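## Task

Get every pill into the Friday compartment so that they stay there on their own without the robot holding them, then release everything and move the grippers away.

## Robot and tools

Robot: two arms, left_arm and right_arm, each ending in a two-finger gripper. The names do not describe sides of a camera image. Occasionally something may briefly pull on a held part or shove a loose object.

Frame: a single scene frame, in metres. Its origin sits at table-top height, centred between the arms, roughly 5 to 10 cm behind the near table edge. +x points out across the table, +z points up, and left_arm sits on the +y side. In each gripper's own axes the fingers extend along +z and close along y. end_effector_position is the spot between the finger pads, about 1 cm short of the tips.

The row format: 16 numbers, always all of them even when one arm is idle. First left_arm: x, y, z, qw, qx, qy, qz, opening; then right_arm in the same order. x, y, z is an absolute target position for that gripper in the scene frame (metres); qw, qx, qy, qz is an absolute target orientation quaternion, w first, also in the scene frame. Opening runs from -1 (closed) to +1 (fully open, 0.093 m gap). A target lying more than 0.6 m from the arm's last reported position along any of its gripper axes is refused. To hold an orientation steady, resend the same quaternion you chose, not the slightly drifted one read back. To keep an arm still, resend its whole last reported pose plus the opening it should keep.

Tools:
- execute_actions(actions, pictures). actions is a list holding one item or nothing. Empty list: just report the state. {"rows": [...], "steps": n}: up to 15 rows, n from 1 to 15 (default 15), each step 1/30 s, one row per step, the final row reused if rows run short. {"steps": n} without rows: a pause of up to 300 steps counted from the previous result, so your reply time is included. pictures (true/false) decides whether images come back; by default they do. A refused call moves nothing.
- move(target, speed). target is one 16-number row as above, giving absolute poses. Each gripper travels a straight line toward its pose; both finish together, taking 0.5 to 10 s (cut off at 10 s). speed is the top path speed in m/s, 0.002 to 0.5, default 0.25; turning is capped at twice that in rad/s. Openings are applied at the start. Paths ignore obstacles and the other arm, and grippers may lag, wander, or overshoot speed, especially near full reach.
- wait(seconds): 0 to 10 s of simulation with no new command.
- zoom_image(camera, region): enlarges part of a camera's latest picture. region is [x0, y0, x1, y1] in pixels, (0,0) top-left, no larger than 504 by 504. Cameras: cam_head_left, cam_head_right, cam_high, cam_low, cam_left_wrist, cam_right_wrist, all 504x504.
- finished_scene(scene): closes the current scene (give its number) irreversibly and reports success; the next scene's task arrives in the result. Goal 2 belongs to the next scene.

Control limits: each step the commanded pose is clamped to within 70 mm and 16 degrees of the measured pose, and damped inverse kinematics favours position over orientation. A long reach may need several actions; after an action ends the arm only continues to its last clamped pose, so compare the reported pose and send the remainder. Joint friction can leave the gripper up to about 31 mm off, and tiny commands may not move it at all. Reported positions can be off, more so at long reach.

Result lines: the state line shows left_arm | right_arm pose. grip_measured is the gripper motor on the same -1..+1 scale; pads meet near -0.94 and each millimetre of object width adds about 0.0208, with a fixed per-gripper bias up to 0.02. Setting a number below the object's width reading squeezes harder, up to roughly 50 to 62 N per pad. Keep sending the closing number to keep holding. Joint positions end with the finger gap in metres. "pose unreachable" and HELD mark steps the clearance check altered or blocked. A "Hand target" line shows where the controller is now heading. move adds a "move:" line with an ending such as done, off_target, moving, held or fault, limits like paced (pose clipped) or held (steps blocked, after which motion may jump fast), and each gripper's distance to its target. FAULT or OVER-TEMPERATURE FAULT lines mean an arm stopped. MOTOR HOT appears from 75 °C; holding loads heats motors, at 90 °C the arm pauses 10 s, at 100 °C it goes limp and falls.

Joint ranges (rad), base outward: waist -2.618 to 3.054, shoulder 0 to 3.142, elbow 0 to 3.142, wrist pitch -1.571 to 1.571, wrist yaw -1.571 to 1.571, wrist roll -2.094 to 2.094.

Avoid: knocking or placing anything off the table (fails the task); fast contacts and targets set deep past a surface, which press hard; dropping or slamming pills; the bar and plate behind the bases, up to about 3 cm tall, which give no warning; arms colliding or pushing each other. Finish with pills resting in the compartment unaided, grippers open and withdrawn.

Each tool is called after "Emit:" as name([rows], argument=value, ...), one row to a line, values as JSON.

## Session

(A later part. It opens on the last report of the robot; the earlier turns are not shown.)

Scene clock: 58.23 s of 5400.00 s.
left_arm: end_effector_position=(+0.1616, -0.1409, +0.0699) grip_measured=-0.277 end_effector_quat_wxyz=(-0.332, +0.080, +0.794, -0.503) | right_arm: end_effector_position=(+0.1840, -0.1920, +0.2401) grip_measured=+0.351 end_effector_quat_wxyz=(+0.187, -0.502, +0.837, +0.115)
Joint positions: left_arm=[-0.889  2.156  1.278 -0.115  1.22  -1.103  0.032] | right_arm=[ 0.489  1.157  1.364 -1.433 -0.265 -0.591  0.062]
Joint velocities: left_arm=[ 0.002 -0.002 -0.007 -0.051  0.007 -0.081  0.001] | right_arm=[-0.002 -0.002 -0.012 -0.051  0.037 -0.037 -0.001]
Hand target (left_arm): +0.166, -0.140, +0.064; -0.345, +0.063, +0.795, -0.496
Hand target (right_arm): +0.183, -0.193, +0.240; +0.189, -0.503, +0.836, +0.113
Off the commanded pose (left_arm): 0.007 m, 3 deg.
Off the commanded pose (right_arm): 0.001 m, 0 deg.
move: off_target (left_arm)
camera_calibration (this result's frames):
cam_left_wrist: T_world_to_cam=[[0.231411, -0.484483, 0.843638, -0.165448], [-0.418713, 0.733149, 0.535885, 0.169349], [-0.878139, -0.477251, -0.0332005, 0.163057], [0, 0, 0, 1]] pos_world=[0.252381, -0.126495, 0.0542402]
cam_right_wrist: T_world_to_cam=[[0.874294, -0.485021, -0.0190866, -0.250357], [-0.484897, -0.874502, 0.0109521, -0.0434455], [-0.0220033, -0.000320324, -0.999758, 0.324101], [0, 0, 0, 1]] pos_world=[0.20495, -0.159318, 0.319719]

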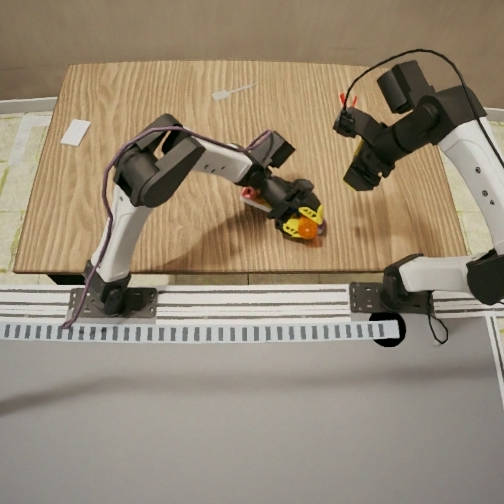

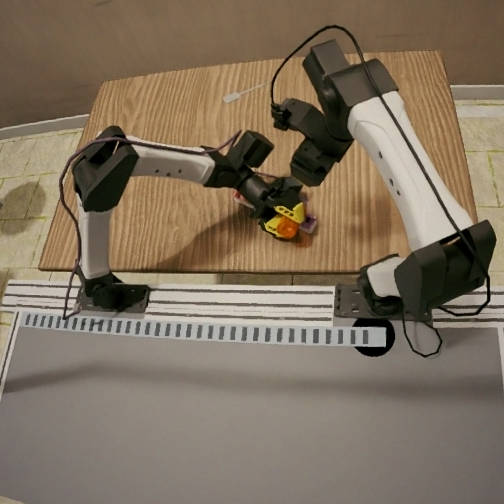

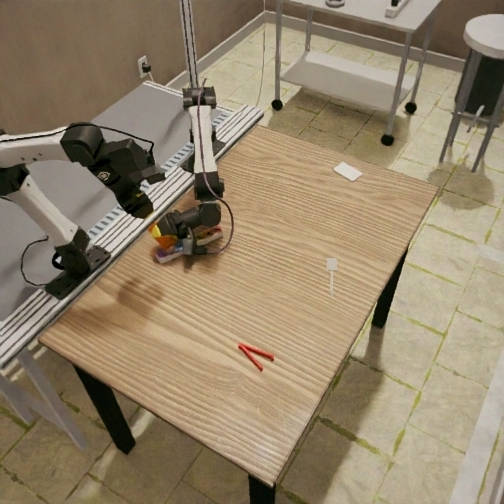

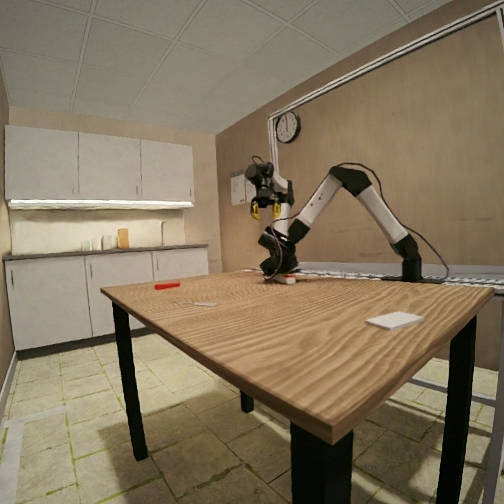

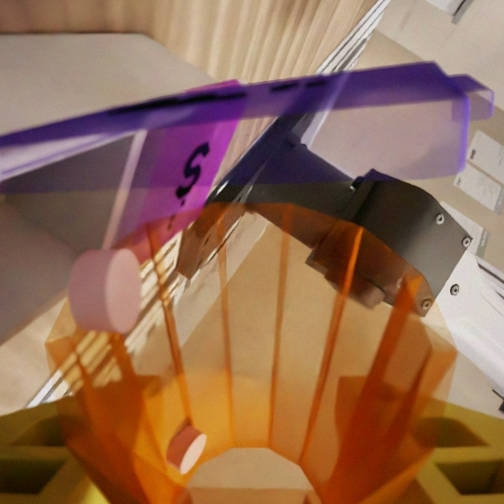

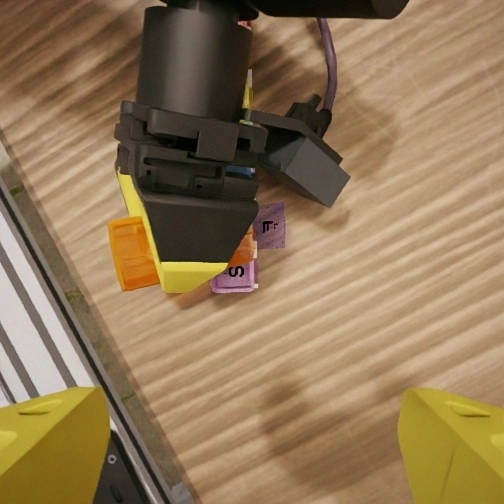

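Emit:
move(target=[0.173,-0.141,0.071,-0.402,0.022,0.777,-0.483,-0.32,0.183,-0.193,0.24,0.189,-0.503,0.836,0.113,0.35], speed=0.025)

Scene clock: 62.50 s of 5400.00 s.
left_arm: end_effector_position=(+0.1692, -0.1417, +0.0772) grip_measured=-0.277 end_effector_quat_wxyz=(-0.389, +0.037, +0.777, -0.493) | right_arm: end_effector_position=(+0.1840, -0.1920, +0.2401) grip_measured=+0.351 end_effector_quat_wxyz=(+0.187, -0.502, +0.837, +0.115)
Joint positions: left_arm=[-0.868  2.197  1.338 -0.157  1.302 -1.204  0.032] | right_arm=[ 0.489  1.157  1.364 -1.433 -0.265 -0.591  0.062]
Joint velocities: left_arm=[-0.002 -0.017  0.007 -0.007 -0.037 -0.037 -0.001] | right_arm=[-0.002 -0.007 -0.002  0.037 -0.037 -0.037 -0.001]
Hand target (left_arm): +0.173, -0.141, +0.071; -0.401, +0.021, +0.777, -0.485
Hand target (right_arm): +0.183, -0.193, +0.240; +0.189, -0.503, +0.836, +0.113
Off the commanded pose (left_arm): 0.007 m, 3 deg.
Off the commanded pose (right_arm): 0.001 m, 0 deg.
move: off_target (left_arm)
camera_calibration (this result's frames):
cam_left_wrist: T_world_to_cam=[[0.347754, -0.513884, 0.784213, -0.192987], [-0.336705, 0.712173, 0.615986, 0.146133], [-0.875041, -0.47826, 0.0746336, 0.160582], [0, 0, 0, 1]] pos_world=[0.256831, -0.126445, 0.0493424]
cam_right_wrist: T_world_to_cam=[[0.874294, -0.485021, -0.0190866, -0.250357], [-0.484897, -0.874502, 0.0109521, -0.0434455], [-0.0220033, -0.000320324, -0.999758, 0.324101], [0, 0, 0, 1]] pos_world=[0.20495, -0.159318, 0.319719]

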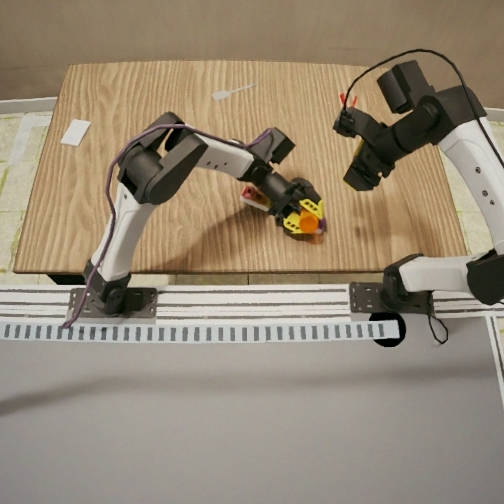

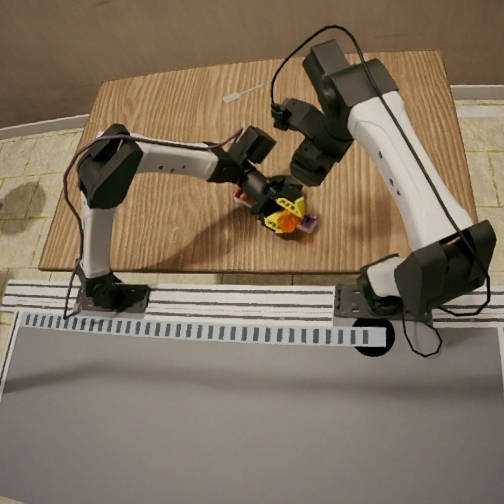

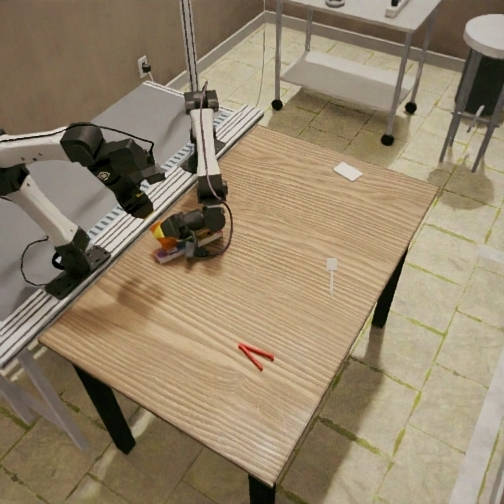

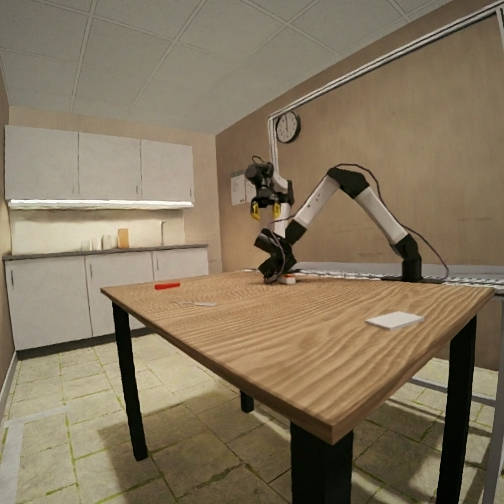

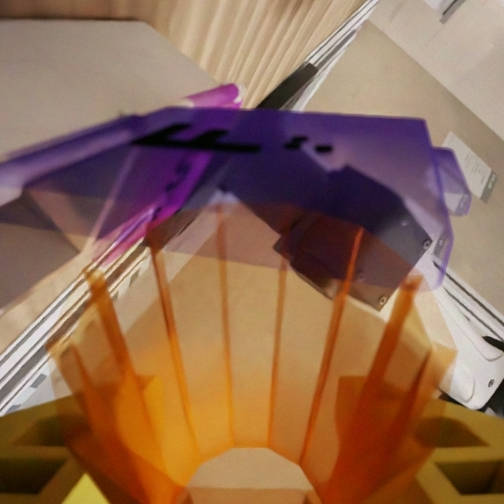

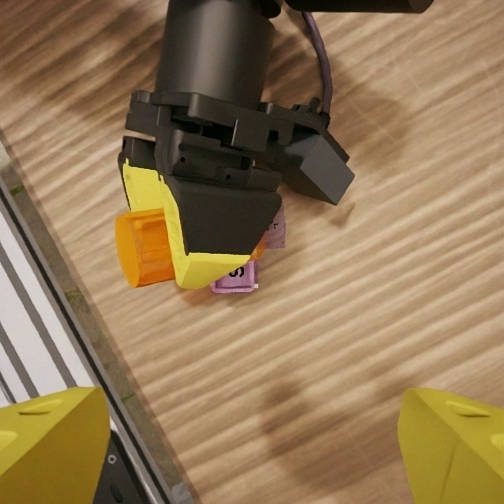

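Emit:
move(target=[0.18,-0.09,0.125,-0.214,0.155,0.817,-0.511,-0.32,0.183,-0.193,0.24,0.189,-0.503,0.836,0.113,0.35], speed=0.12)

Emit:
move(target=[0.40,0.08,0.09,0.567,0.344,0.707,-0.245,-0.32,0.183,-0.193,0.24,0.189,-0.503,0.836,0.113,0.35], speed=0.3)

Emit:
move(target=[0.40,0.08,0.034,0.567,0.344,0.707,-0.245,-0.32,0.183,-0.193,0.24,0.189,-0.503,0.836,0.113,0.35], speed=0.03)

Emit:
zoom_image(camera="cam_right_wrist", region=[180, 170, 300, 290])

Scene clock: 66.87 s of 5400.00 s.
left_arm: end_effector_position=(+0.1790, -0.0992, +0.1358) grip_measured=-0.277 end_effector_quat_wxyz=(-0.208, +0.169, +0.808, -0.524) | right_arm: end_effector_position=(+0.1840, -0.1920, +0.2401) grip_measured=+0.351 end_effector_quat_wxyz=(+0.187, -0.502, +0.837, +0.115)
Joint positions: left_arm=[-0.81   1.908  1.288 -0.468  1.127 -0.708  0.032] | right_arm=[ 0.489  1.157  1.364 -1.433 -0.265 -0.591  0.062]
Joint velocities: left_arm=[ 0.002 -0.022 -0.007 -0.007 -0.051 -0.007 -0.001] | right_arm=[-0.002 -0.012 -0.002  0.022  0.037 -0.007  0.   ]
Hand target (left_arm): +0.179, -0.091, +0.125; -0.214, +0.155, +0.818, -0.511
Hand target (right_arm): +0.183, -0.193, +0.240; +0.189, -0.503, +0.836, +0.113
Off the commanded pose (left_arm): 0.014 m, 3 deg.
Off the commanded pose (right_arm): 0.001 m, 0 deg.
move: off_target (left_arm)
camera_calibration (this result's frames):
cam_left_wrist: T_world_to_cam=[[-0.031792, -0.397321, 0.917129, -0.159105], [-0.545604, 0.775716, 0.317145, 0.167334], [-0.83744, -0.490307, -0.241442, 0.220124], [0, 0, 0, 1]] pos_world=[0.27058, -0.0850907, 0.145998]
cam_right_wrist: T_world_to_cam=[[0.874294, -0.485021, -0.0190866, -0.250357], [-0.484897, -0.874502, 0.0109521, -0.0434455], [-0.0220033, -0.000320324, -0.999758, 0.324101], [0, 0, 0, 1]] pos_world=[0.20495, -0.159318, 0.319719]

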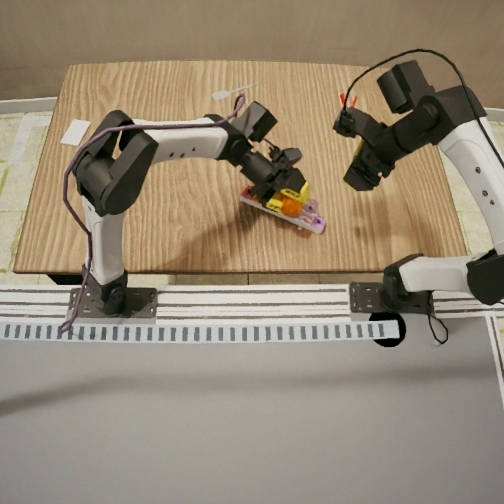

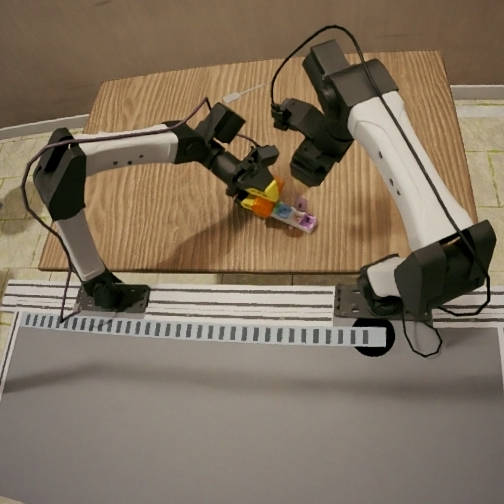

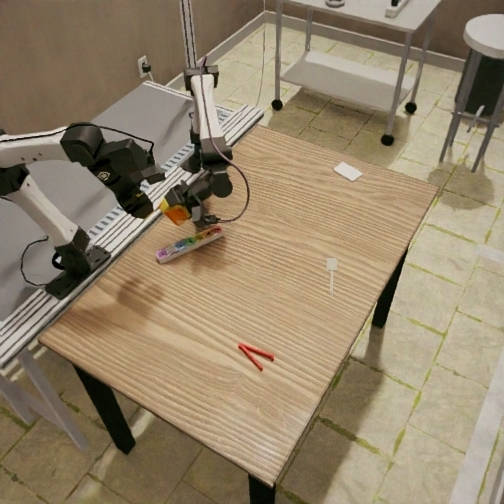

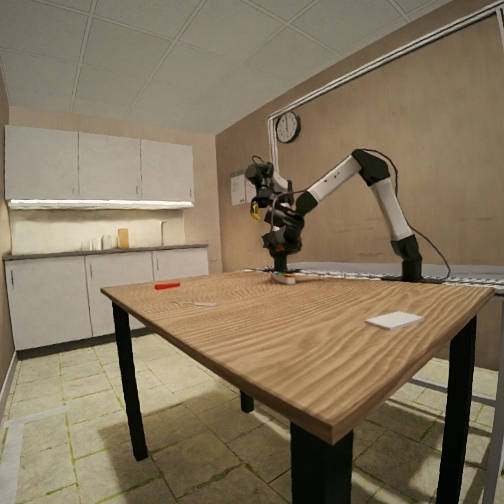

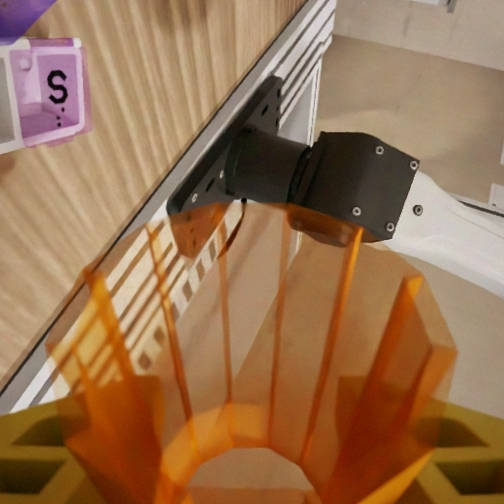

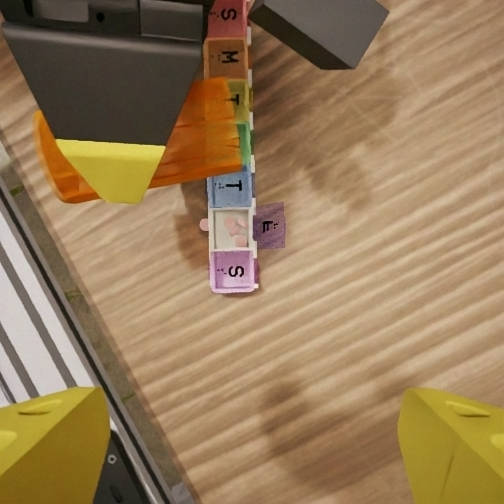

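Scene clock: 70.60 s of 5400.00 s.
left_arm: end_effector_position=(+0.4006, +0.0751, +0.1067) grip_measured=-0.277 end_effector_quat_wxyz=(+0.579, +0.354, +0.693, -0.243) | right_arm: end_effector_position=(+0.1840, -0.1920, +0.2401) grip_measured=+0.351 end_effector_quat_wxyz=(+0.187, -0.502, +0.837, +0.115)
Joint positions: left_arm=[-0.339  1.802  0.651  0.89   0.518  0.221  0.032] | right_arm=[ 0.489  1.157  1.364 -1.433 -0.265 -0.591  0.062]
Joint velocities: left_arm=[-0.012  0.007 -0.002  0.037  0.051  0.007  0.   ] | right_arm=[ 0.007 -0.012 -0.012 -0.051  0.037 -0.037  0.001]
Hand target (left_arm): +0.397, +0.081, +0.089; +0.566, +0.353, +0.706, -0.238
Hand target (right_arm): +0.183, -0.193, +0.240; +0.189, -0.503, +0.836, +0.113
Off the commanded pose (left_arm): 0.017 m, 2 deg.
Off the commanded pose (right_arm): 0.001 m, 0 deg.
move: off_target (left_arm)
camera_calibration (this result's frames):
cam_left_wrist: T_world_to_cam=[[-0.776616, -0.628077, -0.0488664, 0.362646], [-0.358886, 0.504842, -0.78507, 0.225443], [0.517754, -0.59216, -0.617476, -0.0109827], [0, 0, 0, 1]] pos_world=[0.368231, 0.107453, 0.187928]
cam_right_wrist: T_world_to_cam=[[0.874294, -0.485021, -0.0190866, -0.250357], [-0.484897, -0.874502, 0.0109521, -0.0434455], [-0.0220033, -0.000320324, -0.999758, 0.324101], [0, 0, 0, 1]] pos_world=[0.20495, -0.159318, 0.319719]

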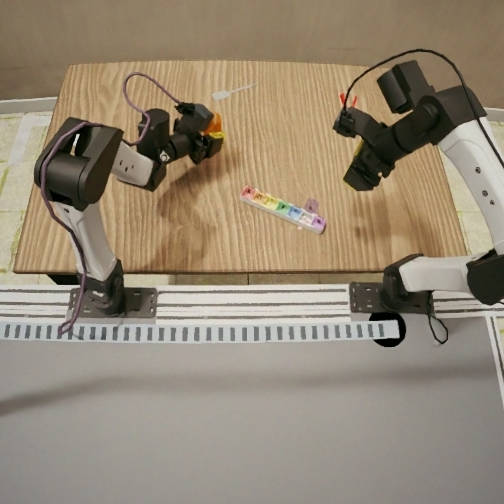

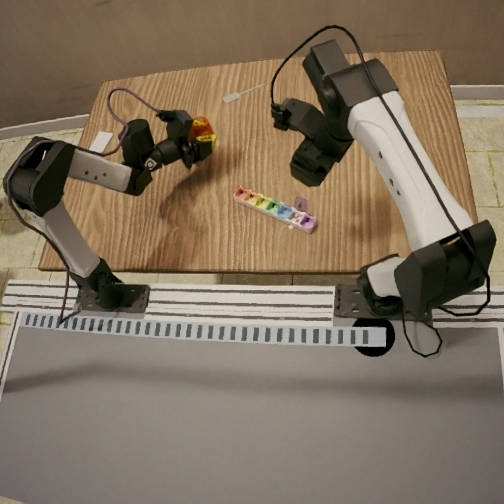

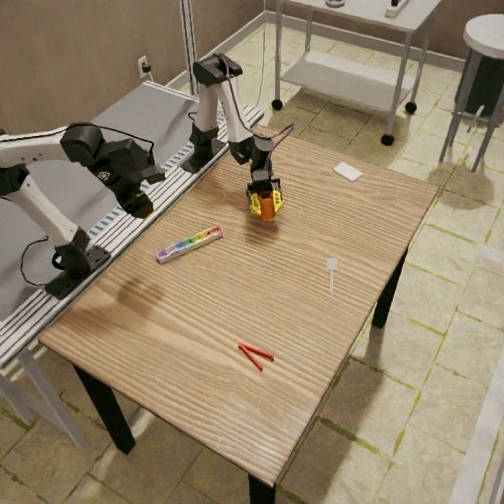

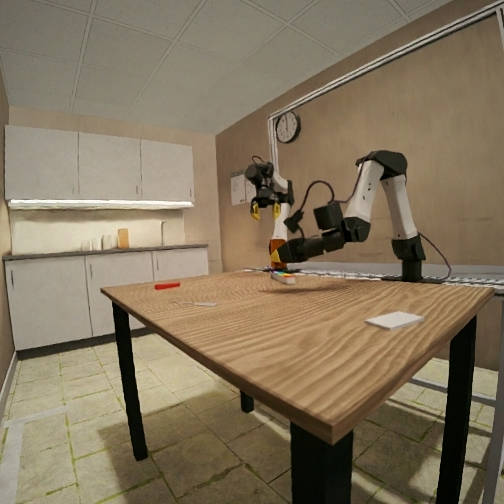

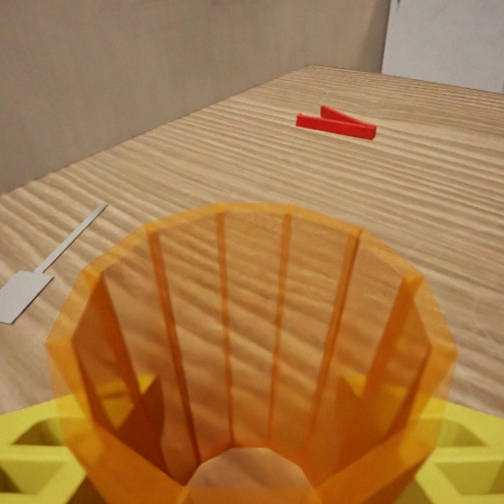

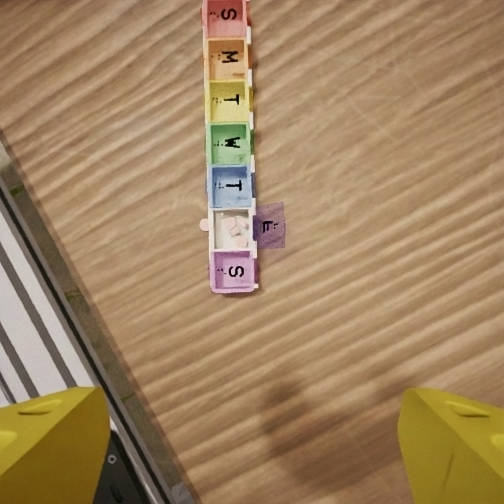

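Scene clock: 73.30 s of 5400.00 s.
left_arm: end_effector_position=(+0.4051, +0.0724, +0.0492) grip_measured=-0.277 end_effector_quat_wxyz=(+0.581, +0.353, +0.692, -0.244) | right_arm: end_effector_position=(+0.1840, -0.1920, +0.2401) grip_measured=+0.351 end_effector_quat_wxyz=(+0.187, -0.502, +0.837, +0.115)
Joint positions: left_arm=[-0.339  2.063  0.638  1.169  0.518  0.216  0.032] | right_arm=[ 0.489  1.157  1.364 -1.433 -0.265 -0.591  0.062]
Joint velocities: left_arm=[-0.002  0.002  0.012  0.066 -0.081 -0.081 -0.001] | right_arm=[-0.007 -0.012  0.002 -0.022 -0.037 -0.007 -0.   ]
Hand target (left_arm): +0.400, +0.080, +0.035; +0.567, +0.344, +0.707, -0.245
Hand target (right_arm): +0.183, -0.193, +0.240; +0.189, -0.503, +0.836, +0.113
Off the commanded pose (left_arm): 0.018 m, 3 deg.
Off the commanded pose (right_arm): 0.001 m, 0 deg.
move: off_target (left_arm)
camera_calibration (this result's frames):
cam_left_wrist: T_world_to_cam=[[-0.775933, -0.629034, -0.0473804, 0.361348], [-0.358157, 0.501135, -0.787774, 0.183389], [0.51928, -0.59429, -0.61414, -0.0510839], [0, 0, 0, 1]] pos_world=[0.37259, 0.105039, 0.130217]
cam_right_wrist: T_world_to_cam=[[0.874294, -0.485021, -0.0190866, -0.250357], [-0.484897, -0.874502, 0.0109521, -0.0434455], [-0.0220033, -0.000320324, -0.999758, 0.324101], [0, 0, 0, 1]] pos_world=[0.20495, -0.159318, 0.319719]

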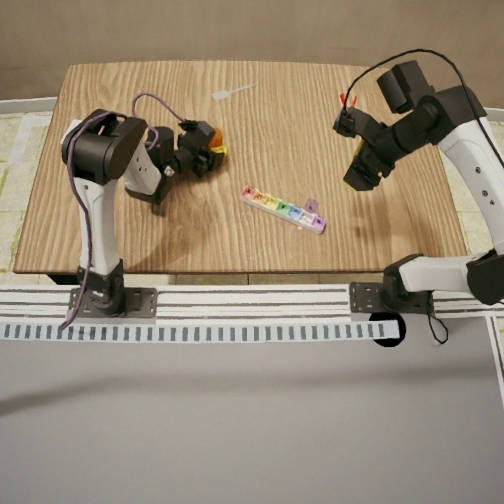

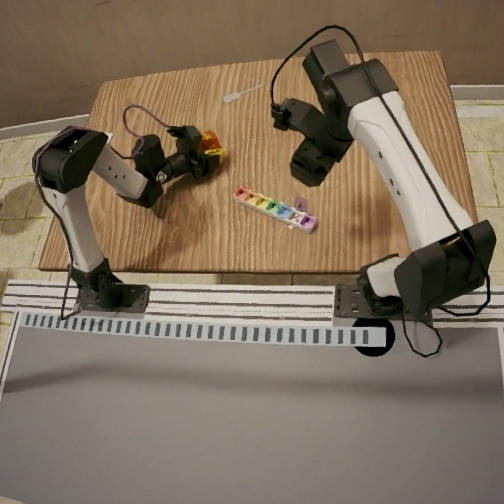

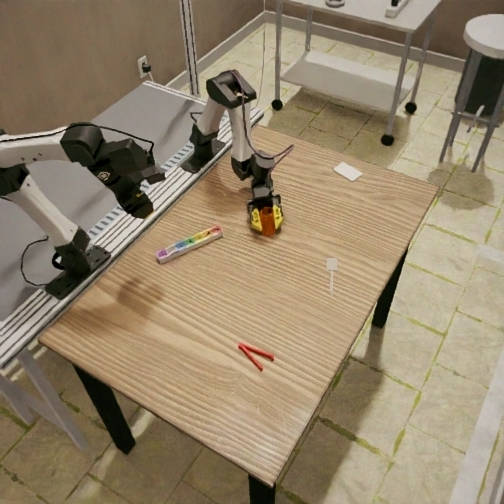

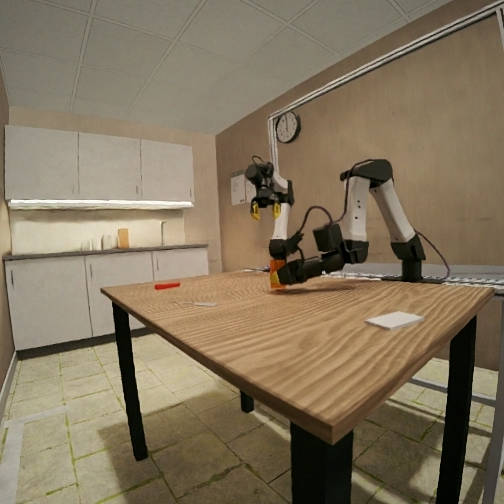

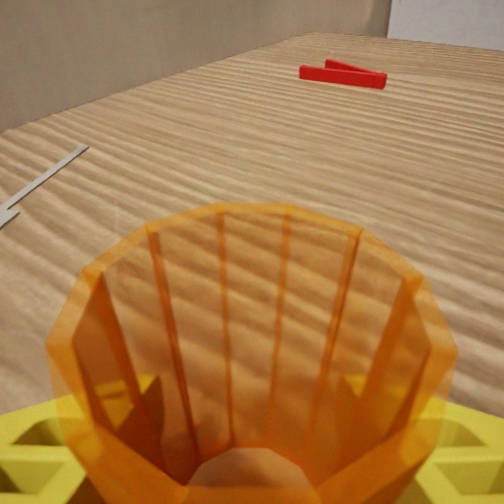

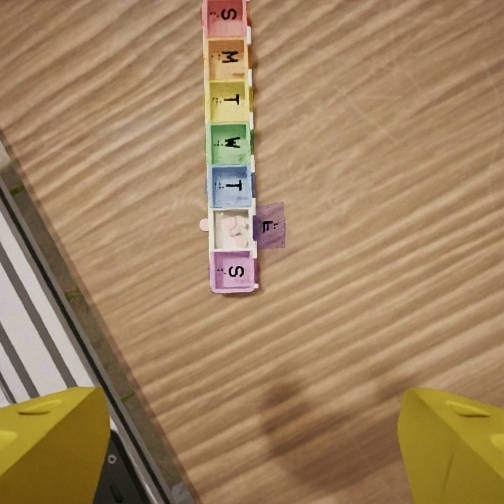

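Region (180, 170, 300, 290) of cam_right_wrist's 504x504 image, scaled by 4.200, with more detail than that image has.

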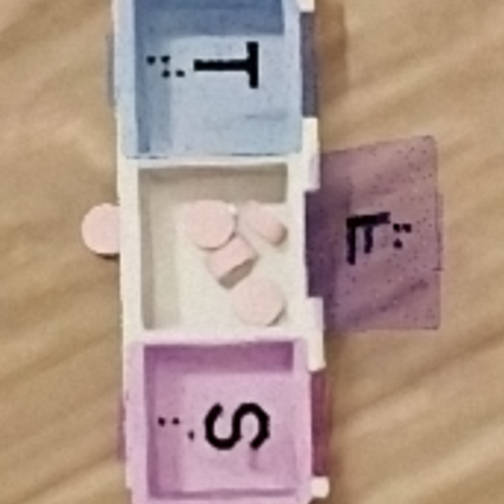

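Emit:
move(target=[0.40,0.08,0.02,0.567,0.344,0.707,-0.245,-0.32,0.148,-0.109,0.06,0,0.233,0.972,0,-0.3], speed=0.2)

Scene clock: 78.30 s of 5400.00 s.
left_arm: end_effector_position=(+0.4056, +0.0720, +0.0397) grip_measured=-0.277 end_effector_quat_wxyz=(+0.588, +0.353, +0.686, -0.244) | right_arm: end_effector_position=(+0.1541, -0.1091, +0.0721) grip_measured=-0.299 end_effector_quat_wxyz=(+0.012, +0.233, +0.972, +0.009)
Joint positions: left_arm=[-0.339  2.125  0.638  1.251  0.518  0.215  0.032] | right_arm=[ 1.02   1.551  1.066 -1.073  0.003  1.443  0.031]
Joint velocities: left_arm=[ 0.002 -0.002  0.007 -0.037 -0.007  0.007 -0.001] | right_arm=[ 0.007 -0.017 -0.012 -0.007  0.022 -0.037 -0.   ]
Hand target (left_arm): +0.400, +0.080, +0.021; +0.567, +0.344, +0.707, -0.245
Hand target (right_arm): +0.149, -0.112, +0.062; +0.004, +0.234, +0.972, -0.002
Off the commanded pose (left_arm): 0.022 m, 4 deg.
Off the commanded pose (right_arm): 0.014 m, 2 deg.
move: off_target (left_arm, right_arm)
camera_calibration (this result's frames):
cam_left_wrist: T_world_to_cam=[[-0.774622, -0.629878, -0.0566871, 0.360974], [-0.344285, 0.495188, -0.797657, 0.171486], [0.530498, -0.598366, -0.600442, -0.0622135], [0, 0, 0, 1]] pos_world=[0.371663, 0.105225, 0.119894]
cam_right_wrist: T_world_to_cam=[[-0.472745, -0.880711, -0.0293226, -0.022016], [-0.804936, 0.41805, 0.421085, 0.177147], [-0.358596, 0.222669, -0.906547, 0.224987], [0, 0, 0, 1]] pos_world=[0.212863, -0.143544, 0.128722]

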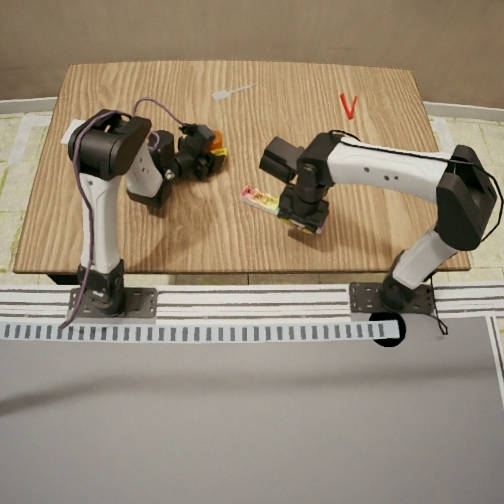

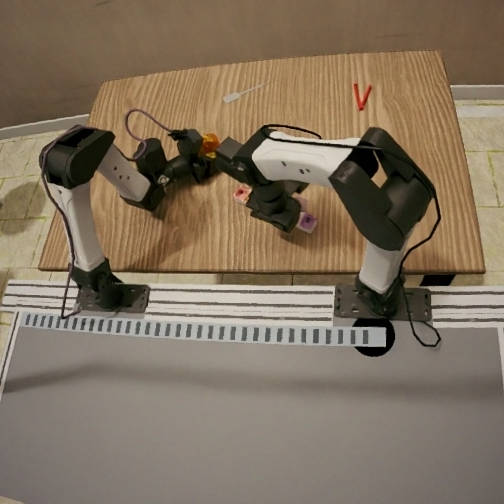

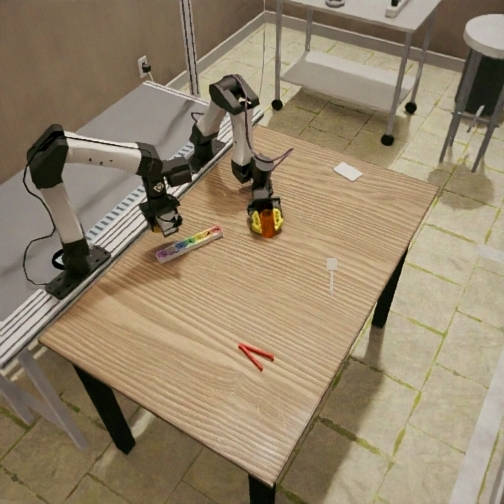

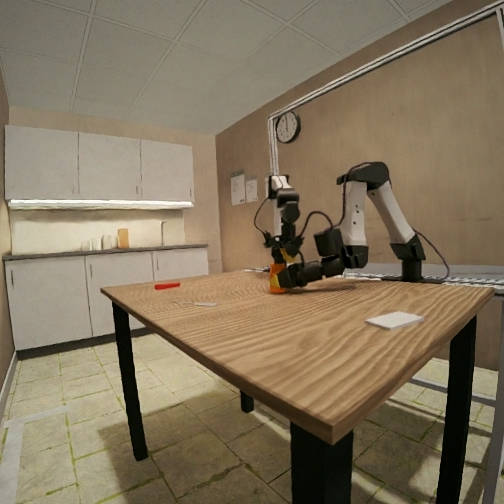

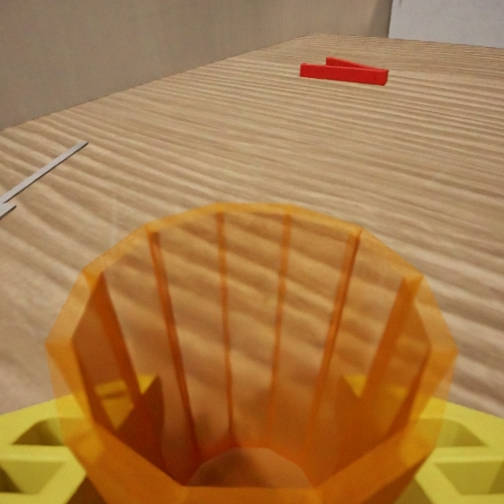

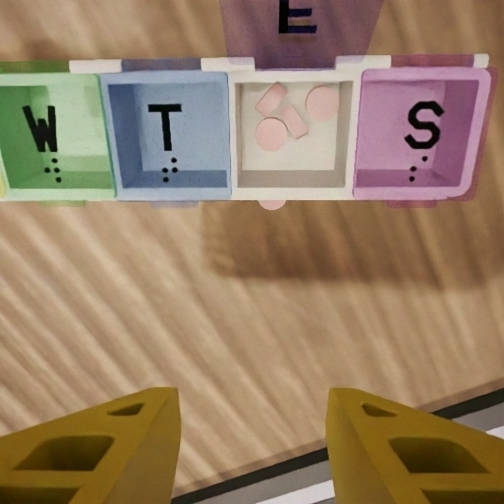

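Emit:
move(target=[0.405,0.072,0.04,0.588,0.353,0.686,-0.244,1,0.146,-0.114,0.016,0.126,0.231,0.963,-0.03,-0.3], speed=0.06)

Emit:
move(target=[0.33,0.17,0.11,0.588,0.353,0.686,-0.244,1,0.205,-0.142,0.022,0.126,0.231,0.963,-0.03,-0.3], speed=0.05)

Emit:
move(target=[0.33,0.17,0.11,0.588,0.353,0.686,-0.244,1,0.168,-0.122,0.022,0.126,0.231,0.963,-0.03,-0.3], speed=0.03)

Scene clock: 81.30 s of 5400.00 s.
left_arm: end_effector_position=(+0.4057, +0.0720, +0.0399) grip_measured=+0.987 end_effector_quat_wxyz=(+0.589, +0.353, +0.685, -0.244) | right_arm: end_effector_position=(+0.1494, -0.1089, +0.0249) grip_measured=-0.299 end_effector_quat_wxyz=(+0.125, +0.232, +0.964, -0.016)
Joint positions: left_arm=[-0.339  2.125  0.638  1.252  0.518  0.215  0.093] | right_arm=[ 1.19   1.607  0.903 -0.861  0.238  1.612  0.031]
Joint velocities: left_arm=[ 0.002  0.002 -0.002  0.051 -0.051 -0.051  0.   ] | right_arm=[-0.017  0.012 -0.012 -0.022  0.022  0.037  0.001]
Hand target (left_arm): +0.405, +0.072, +0.040; +0.588, +0.353, +0.686, -0.244
Hand target (right_arm): +0.147, -0.114, +0.016; +0.127, +0.231, +0.964, -0.029
Off the commanded pose (left_arm): 0.001 m, 0 deg.
Off the commanded pose (right_arm): 0.011 m, 2 deg.
move: off_target (right_arm)
camera_calibration (this result's frames):
cam_left_wrist: T_world_to_cam=[[-0.774572, -0.629904, -0.0570875, 0.361003], [-0.343718, 0.494983, -0.798029, 0.171434], [0.530939, -0.598509, -0.599909, -0.0623308], [0, 0, 0, 1]] pos_world=[0.371642, 0.105235, 0.120025]
cam_right_wrist: T_world_to_cam=[[-0.469691, -0.882024, -0.0377288, -0.0258517], [-0.868279, 0.4538, 0.200391, 0.211935], [-0.159628, 0.126881, -0.978989, 0.142141], [0, 0, 0, 1]] pos_world=[0.194566, -0.137013, 0.0957098]

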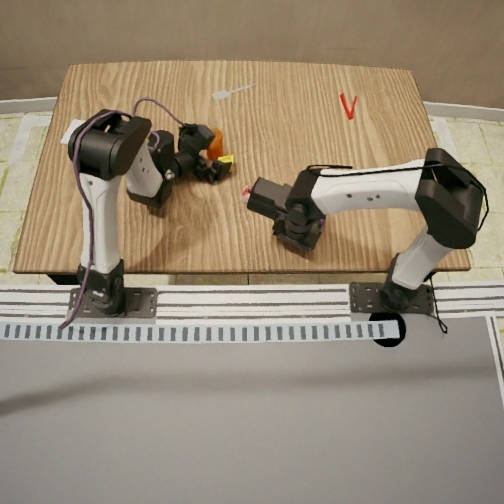

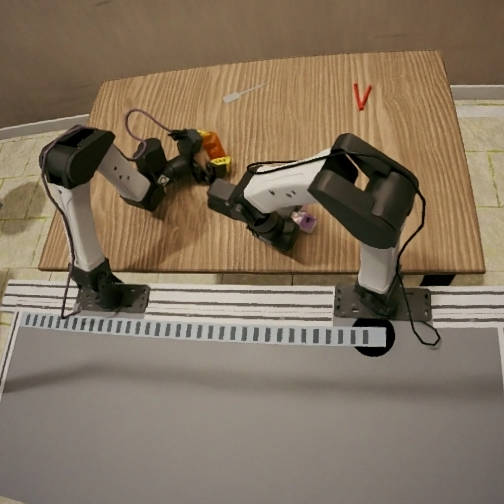

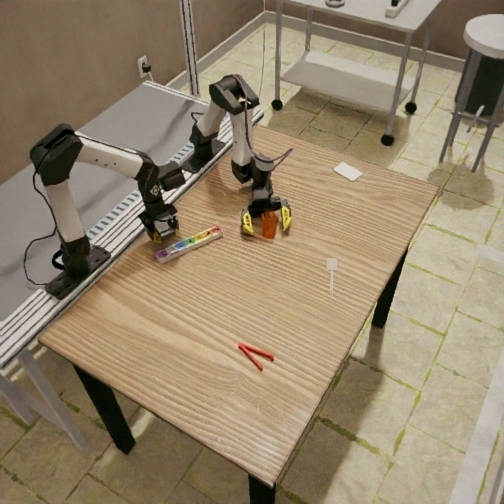

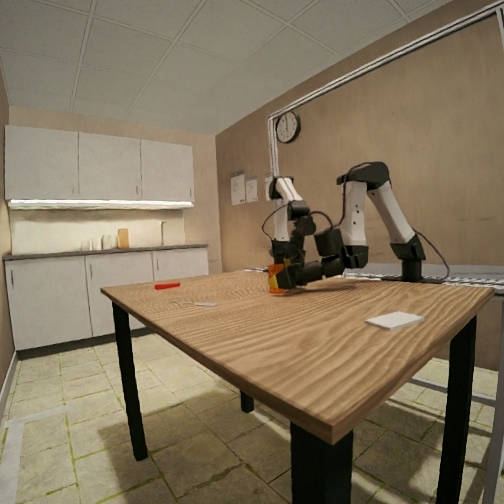

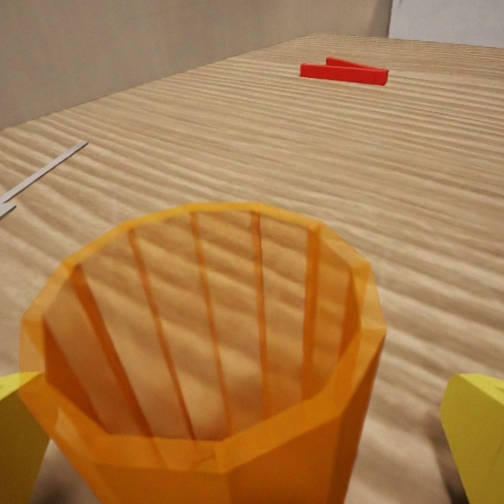

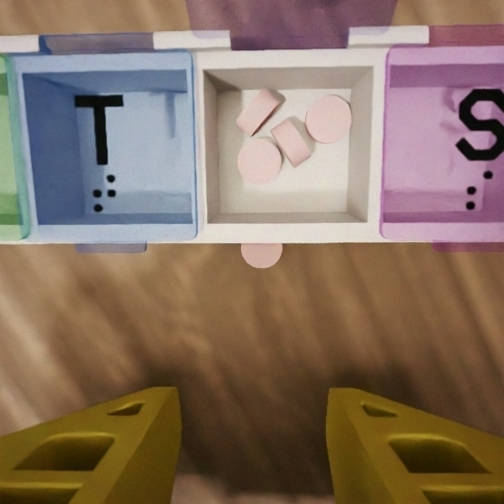

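Scene clock: 84.70 s of 5400.00 s.
left_arm: end_effector_position=(+0.3365, +0.1660, +0.1199) grip_measured=+0.987 end_effector_quat_wxyz=(+0.603, +0.355, +0.673, -0.238) | right_arm: end_effector_position=(+0.2012, -0.1405, +0.0259) grip_measured=-0.299 end_effector_quat_wxyz=(+0.125, +0.231, +0.965, -0.026)
Joint positions: left_arm=[-0.048  1.488  0.332  0.904  0.8    0.306  0.093] | right_arm=[ 0.957  1.607  0.903 -0.822  0.239  1.372  0.031]
Joint velocities: left_arm=[ 0.017 -0.007  0.007 -0.007  0.007 -0.11  -0.001] | right_arm=[-0.007 -0.012  0.007 -0.022  0.022 -0.007  0.   ]
Hand target (left_arm): +0.329, +0.168, +0.109; +0.589, +0.353, +0.685, -0.243
Hand target (right_arm): +0.205, -0.141, +0.022; +0.126, +0.231, +0.964, -0.029
Off the commanded pose (left_arm): 0.013 m, 2 deg.
Off the commanded pose (right_arm): 0.006 m, 0 deg.
move: off_target (left_arm)
camera_calibration (this result's frames):
cam_left_wrist: T_world_to_cam=[[-0.77056, -0.631778, -0.0842219, 0.373505], [-0.312529, 0.489691, -0.813958, 0.157281], [0.555484, -0.600882, -0.574786, 0.0677937], [0, 0, 0, 1]] pos_world=[0.299305, 0.199689, 0.198444]
cam_right_wrist: T_world_to_cam=[[-0.469451, -0.882754, -0.0189889, -0.030016], [-0.867622, 0.4572, 0.195451, 0.271519], [-0.163853, 0.10823, -0.98053, 0.153675], [0, 0, 0, 1]] pos_world=[0.246665, -0.167267, 0.0970441]

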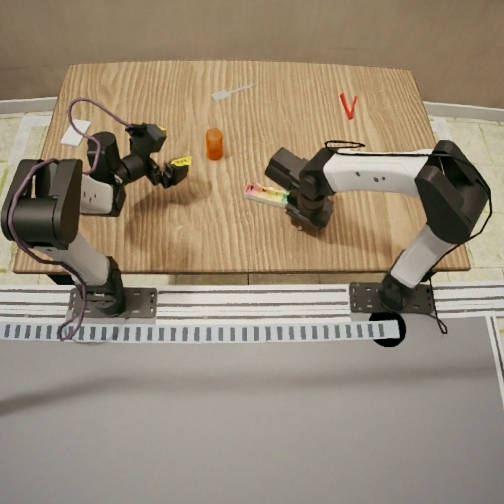

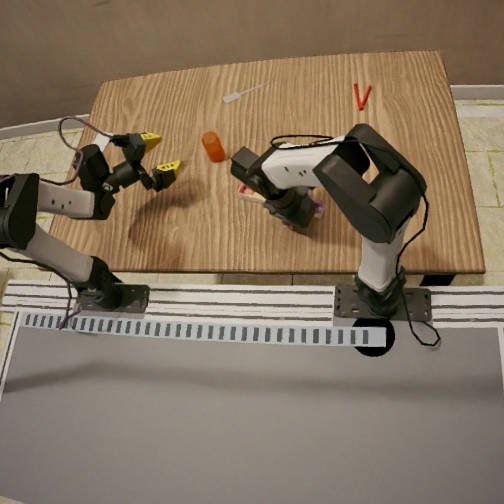

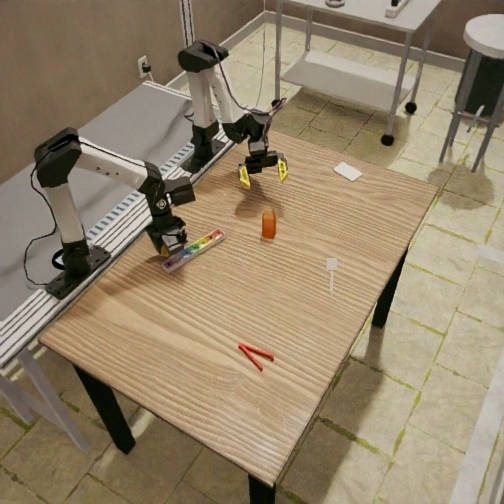

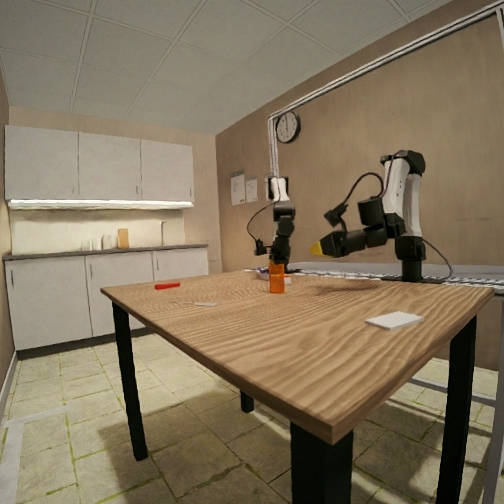

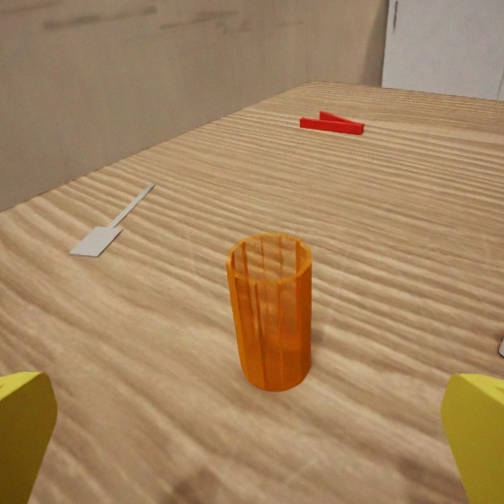

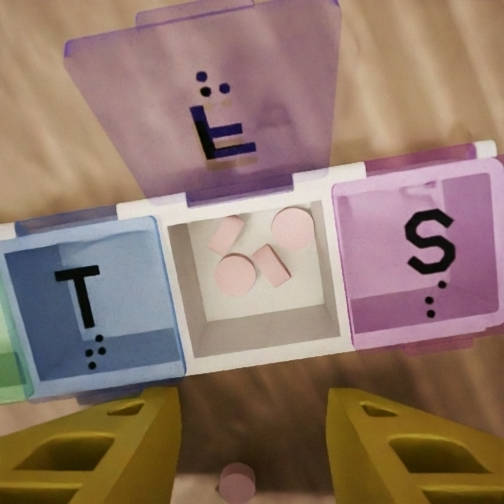

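Scene clock: 86.23 s of 5400.00 s.
left_arm: end_effector_position=(+0.3360, +0.1673, +0.1181) grip_measured=+0.987 end_effector_quat_wxyz=(+0.600, +0.354, +0.676, -0.240) | right_arm: end_effector_position=(+0.1705, -0.1195, +0.0254) grip_measured=-0.299 end_effector_quat_wxyz=(+0.126, +0.231, +0.965, -0.020)
Joint positions: left_arm=[-0.041  1.488  0.332  0.893  0.807  0.306  0.093] | right_arm=[ 1.099  1.607  0.903 -0.845  0.24   1.517  0.031]
Joint velocities: left_arm=[-0.002  0.002 -0.007  0.022  0.007 -0.007  0.001] | right_arm=[-0.002  0.017  0.007 -0.007 -0.037  0.066  0.001]
Hand target (left_arm): +0.330, +0.170, +0.110; +0.588, +0.352, +0.686, -0.244
Hand target (right_arm): +0.168, -0.123, +0.022; +0.127, +0.231, +0.964, -0.030
Off the commanded pose (left_arm): 0.010 m, 2 deg.
Off the commanded pose (right_arm): 0.005 m, 1 deg.
move: done
camera_calibration (this result's frames):
cam_left_wrist: T_world_to_cam=[[-0.771941, -0.63123, -0.0752066, 0.373012], [-0.320924, 0.489093, -0.811046, 0.157568], [0.54874, -0.601944, -0.580127, 0.0708514], [0, 0, 0, 1]] pos_world=[0.299632, 0.20104, 0.196951]
cam_right_wrist: T_world_to_cam=[[-0.467538, -0.883428, -0.0310493, -0.0259968], [-0.869346, 0.453154, 0.197205, 0.235212], [-0.160146, 0.119193, -0.97987, 0.146496], [0, 0, 0, 1]] pos_world=[0.215787, -0.147015, 0.0963549]

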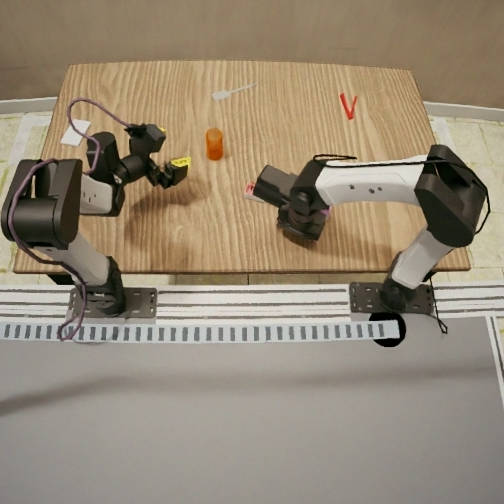

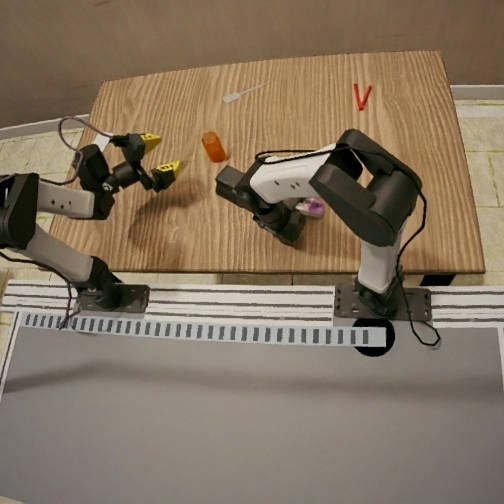

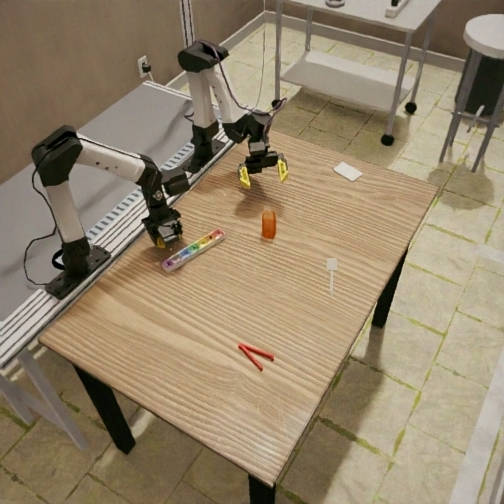

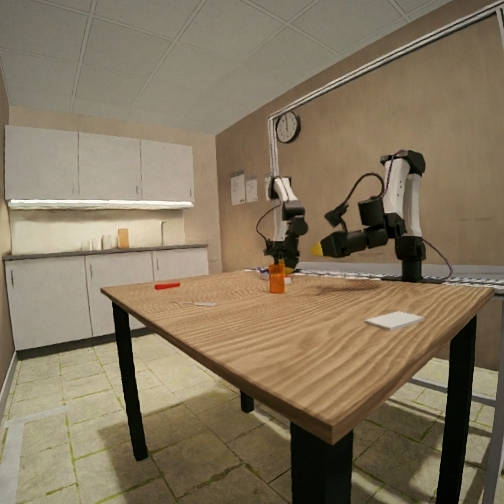

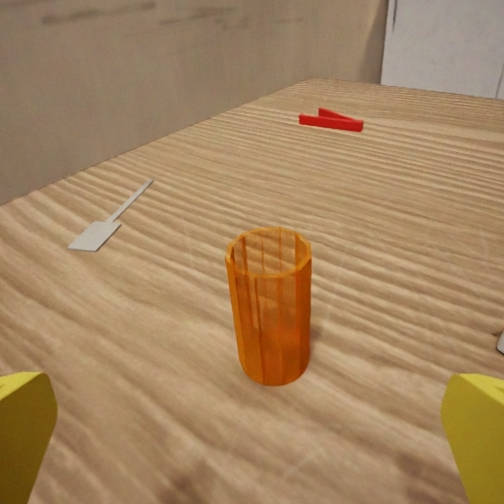

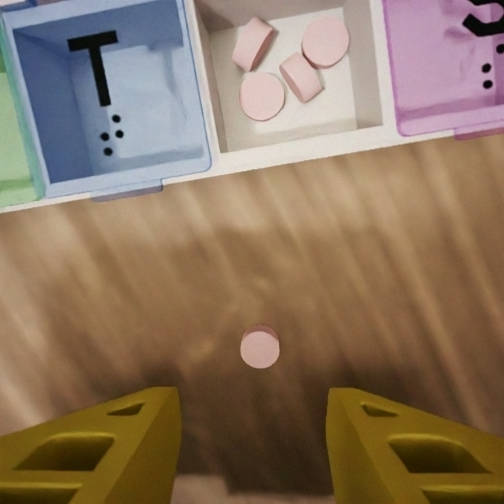

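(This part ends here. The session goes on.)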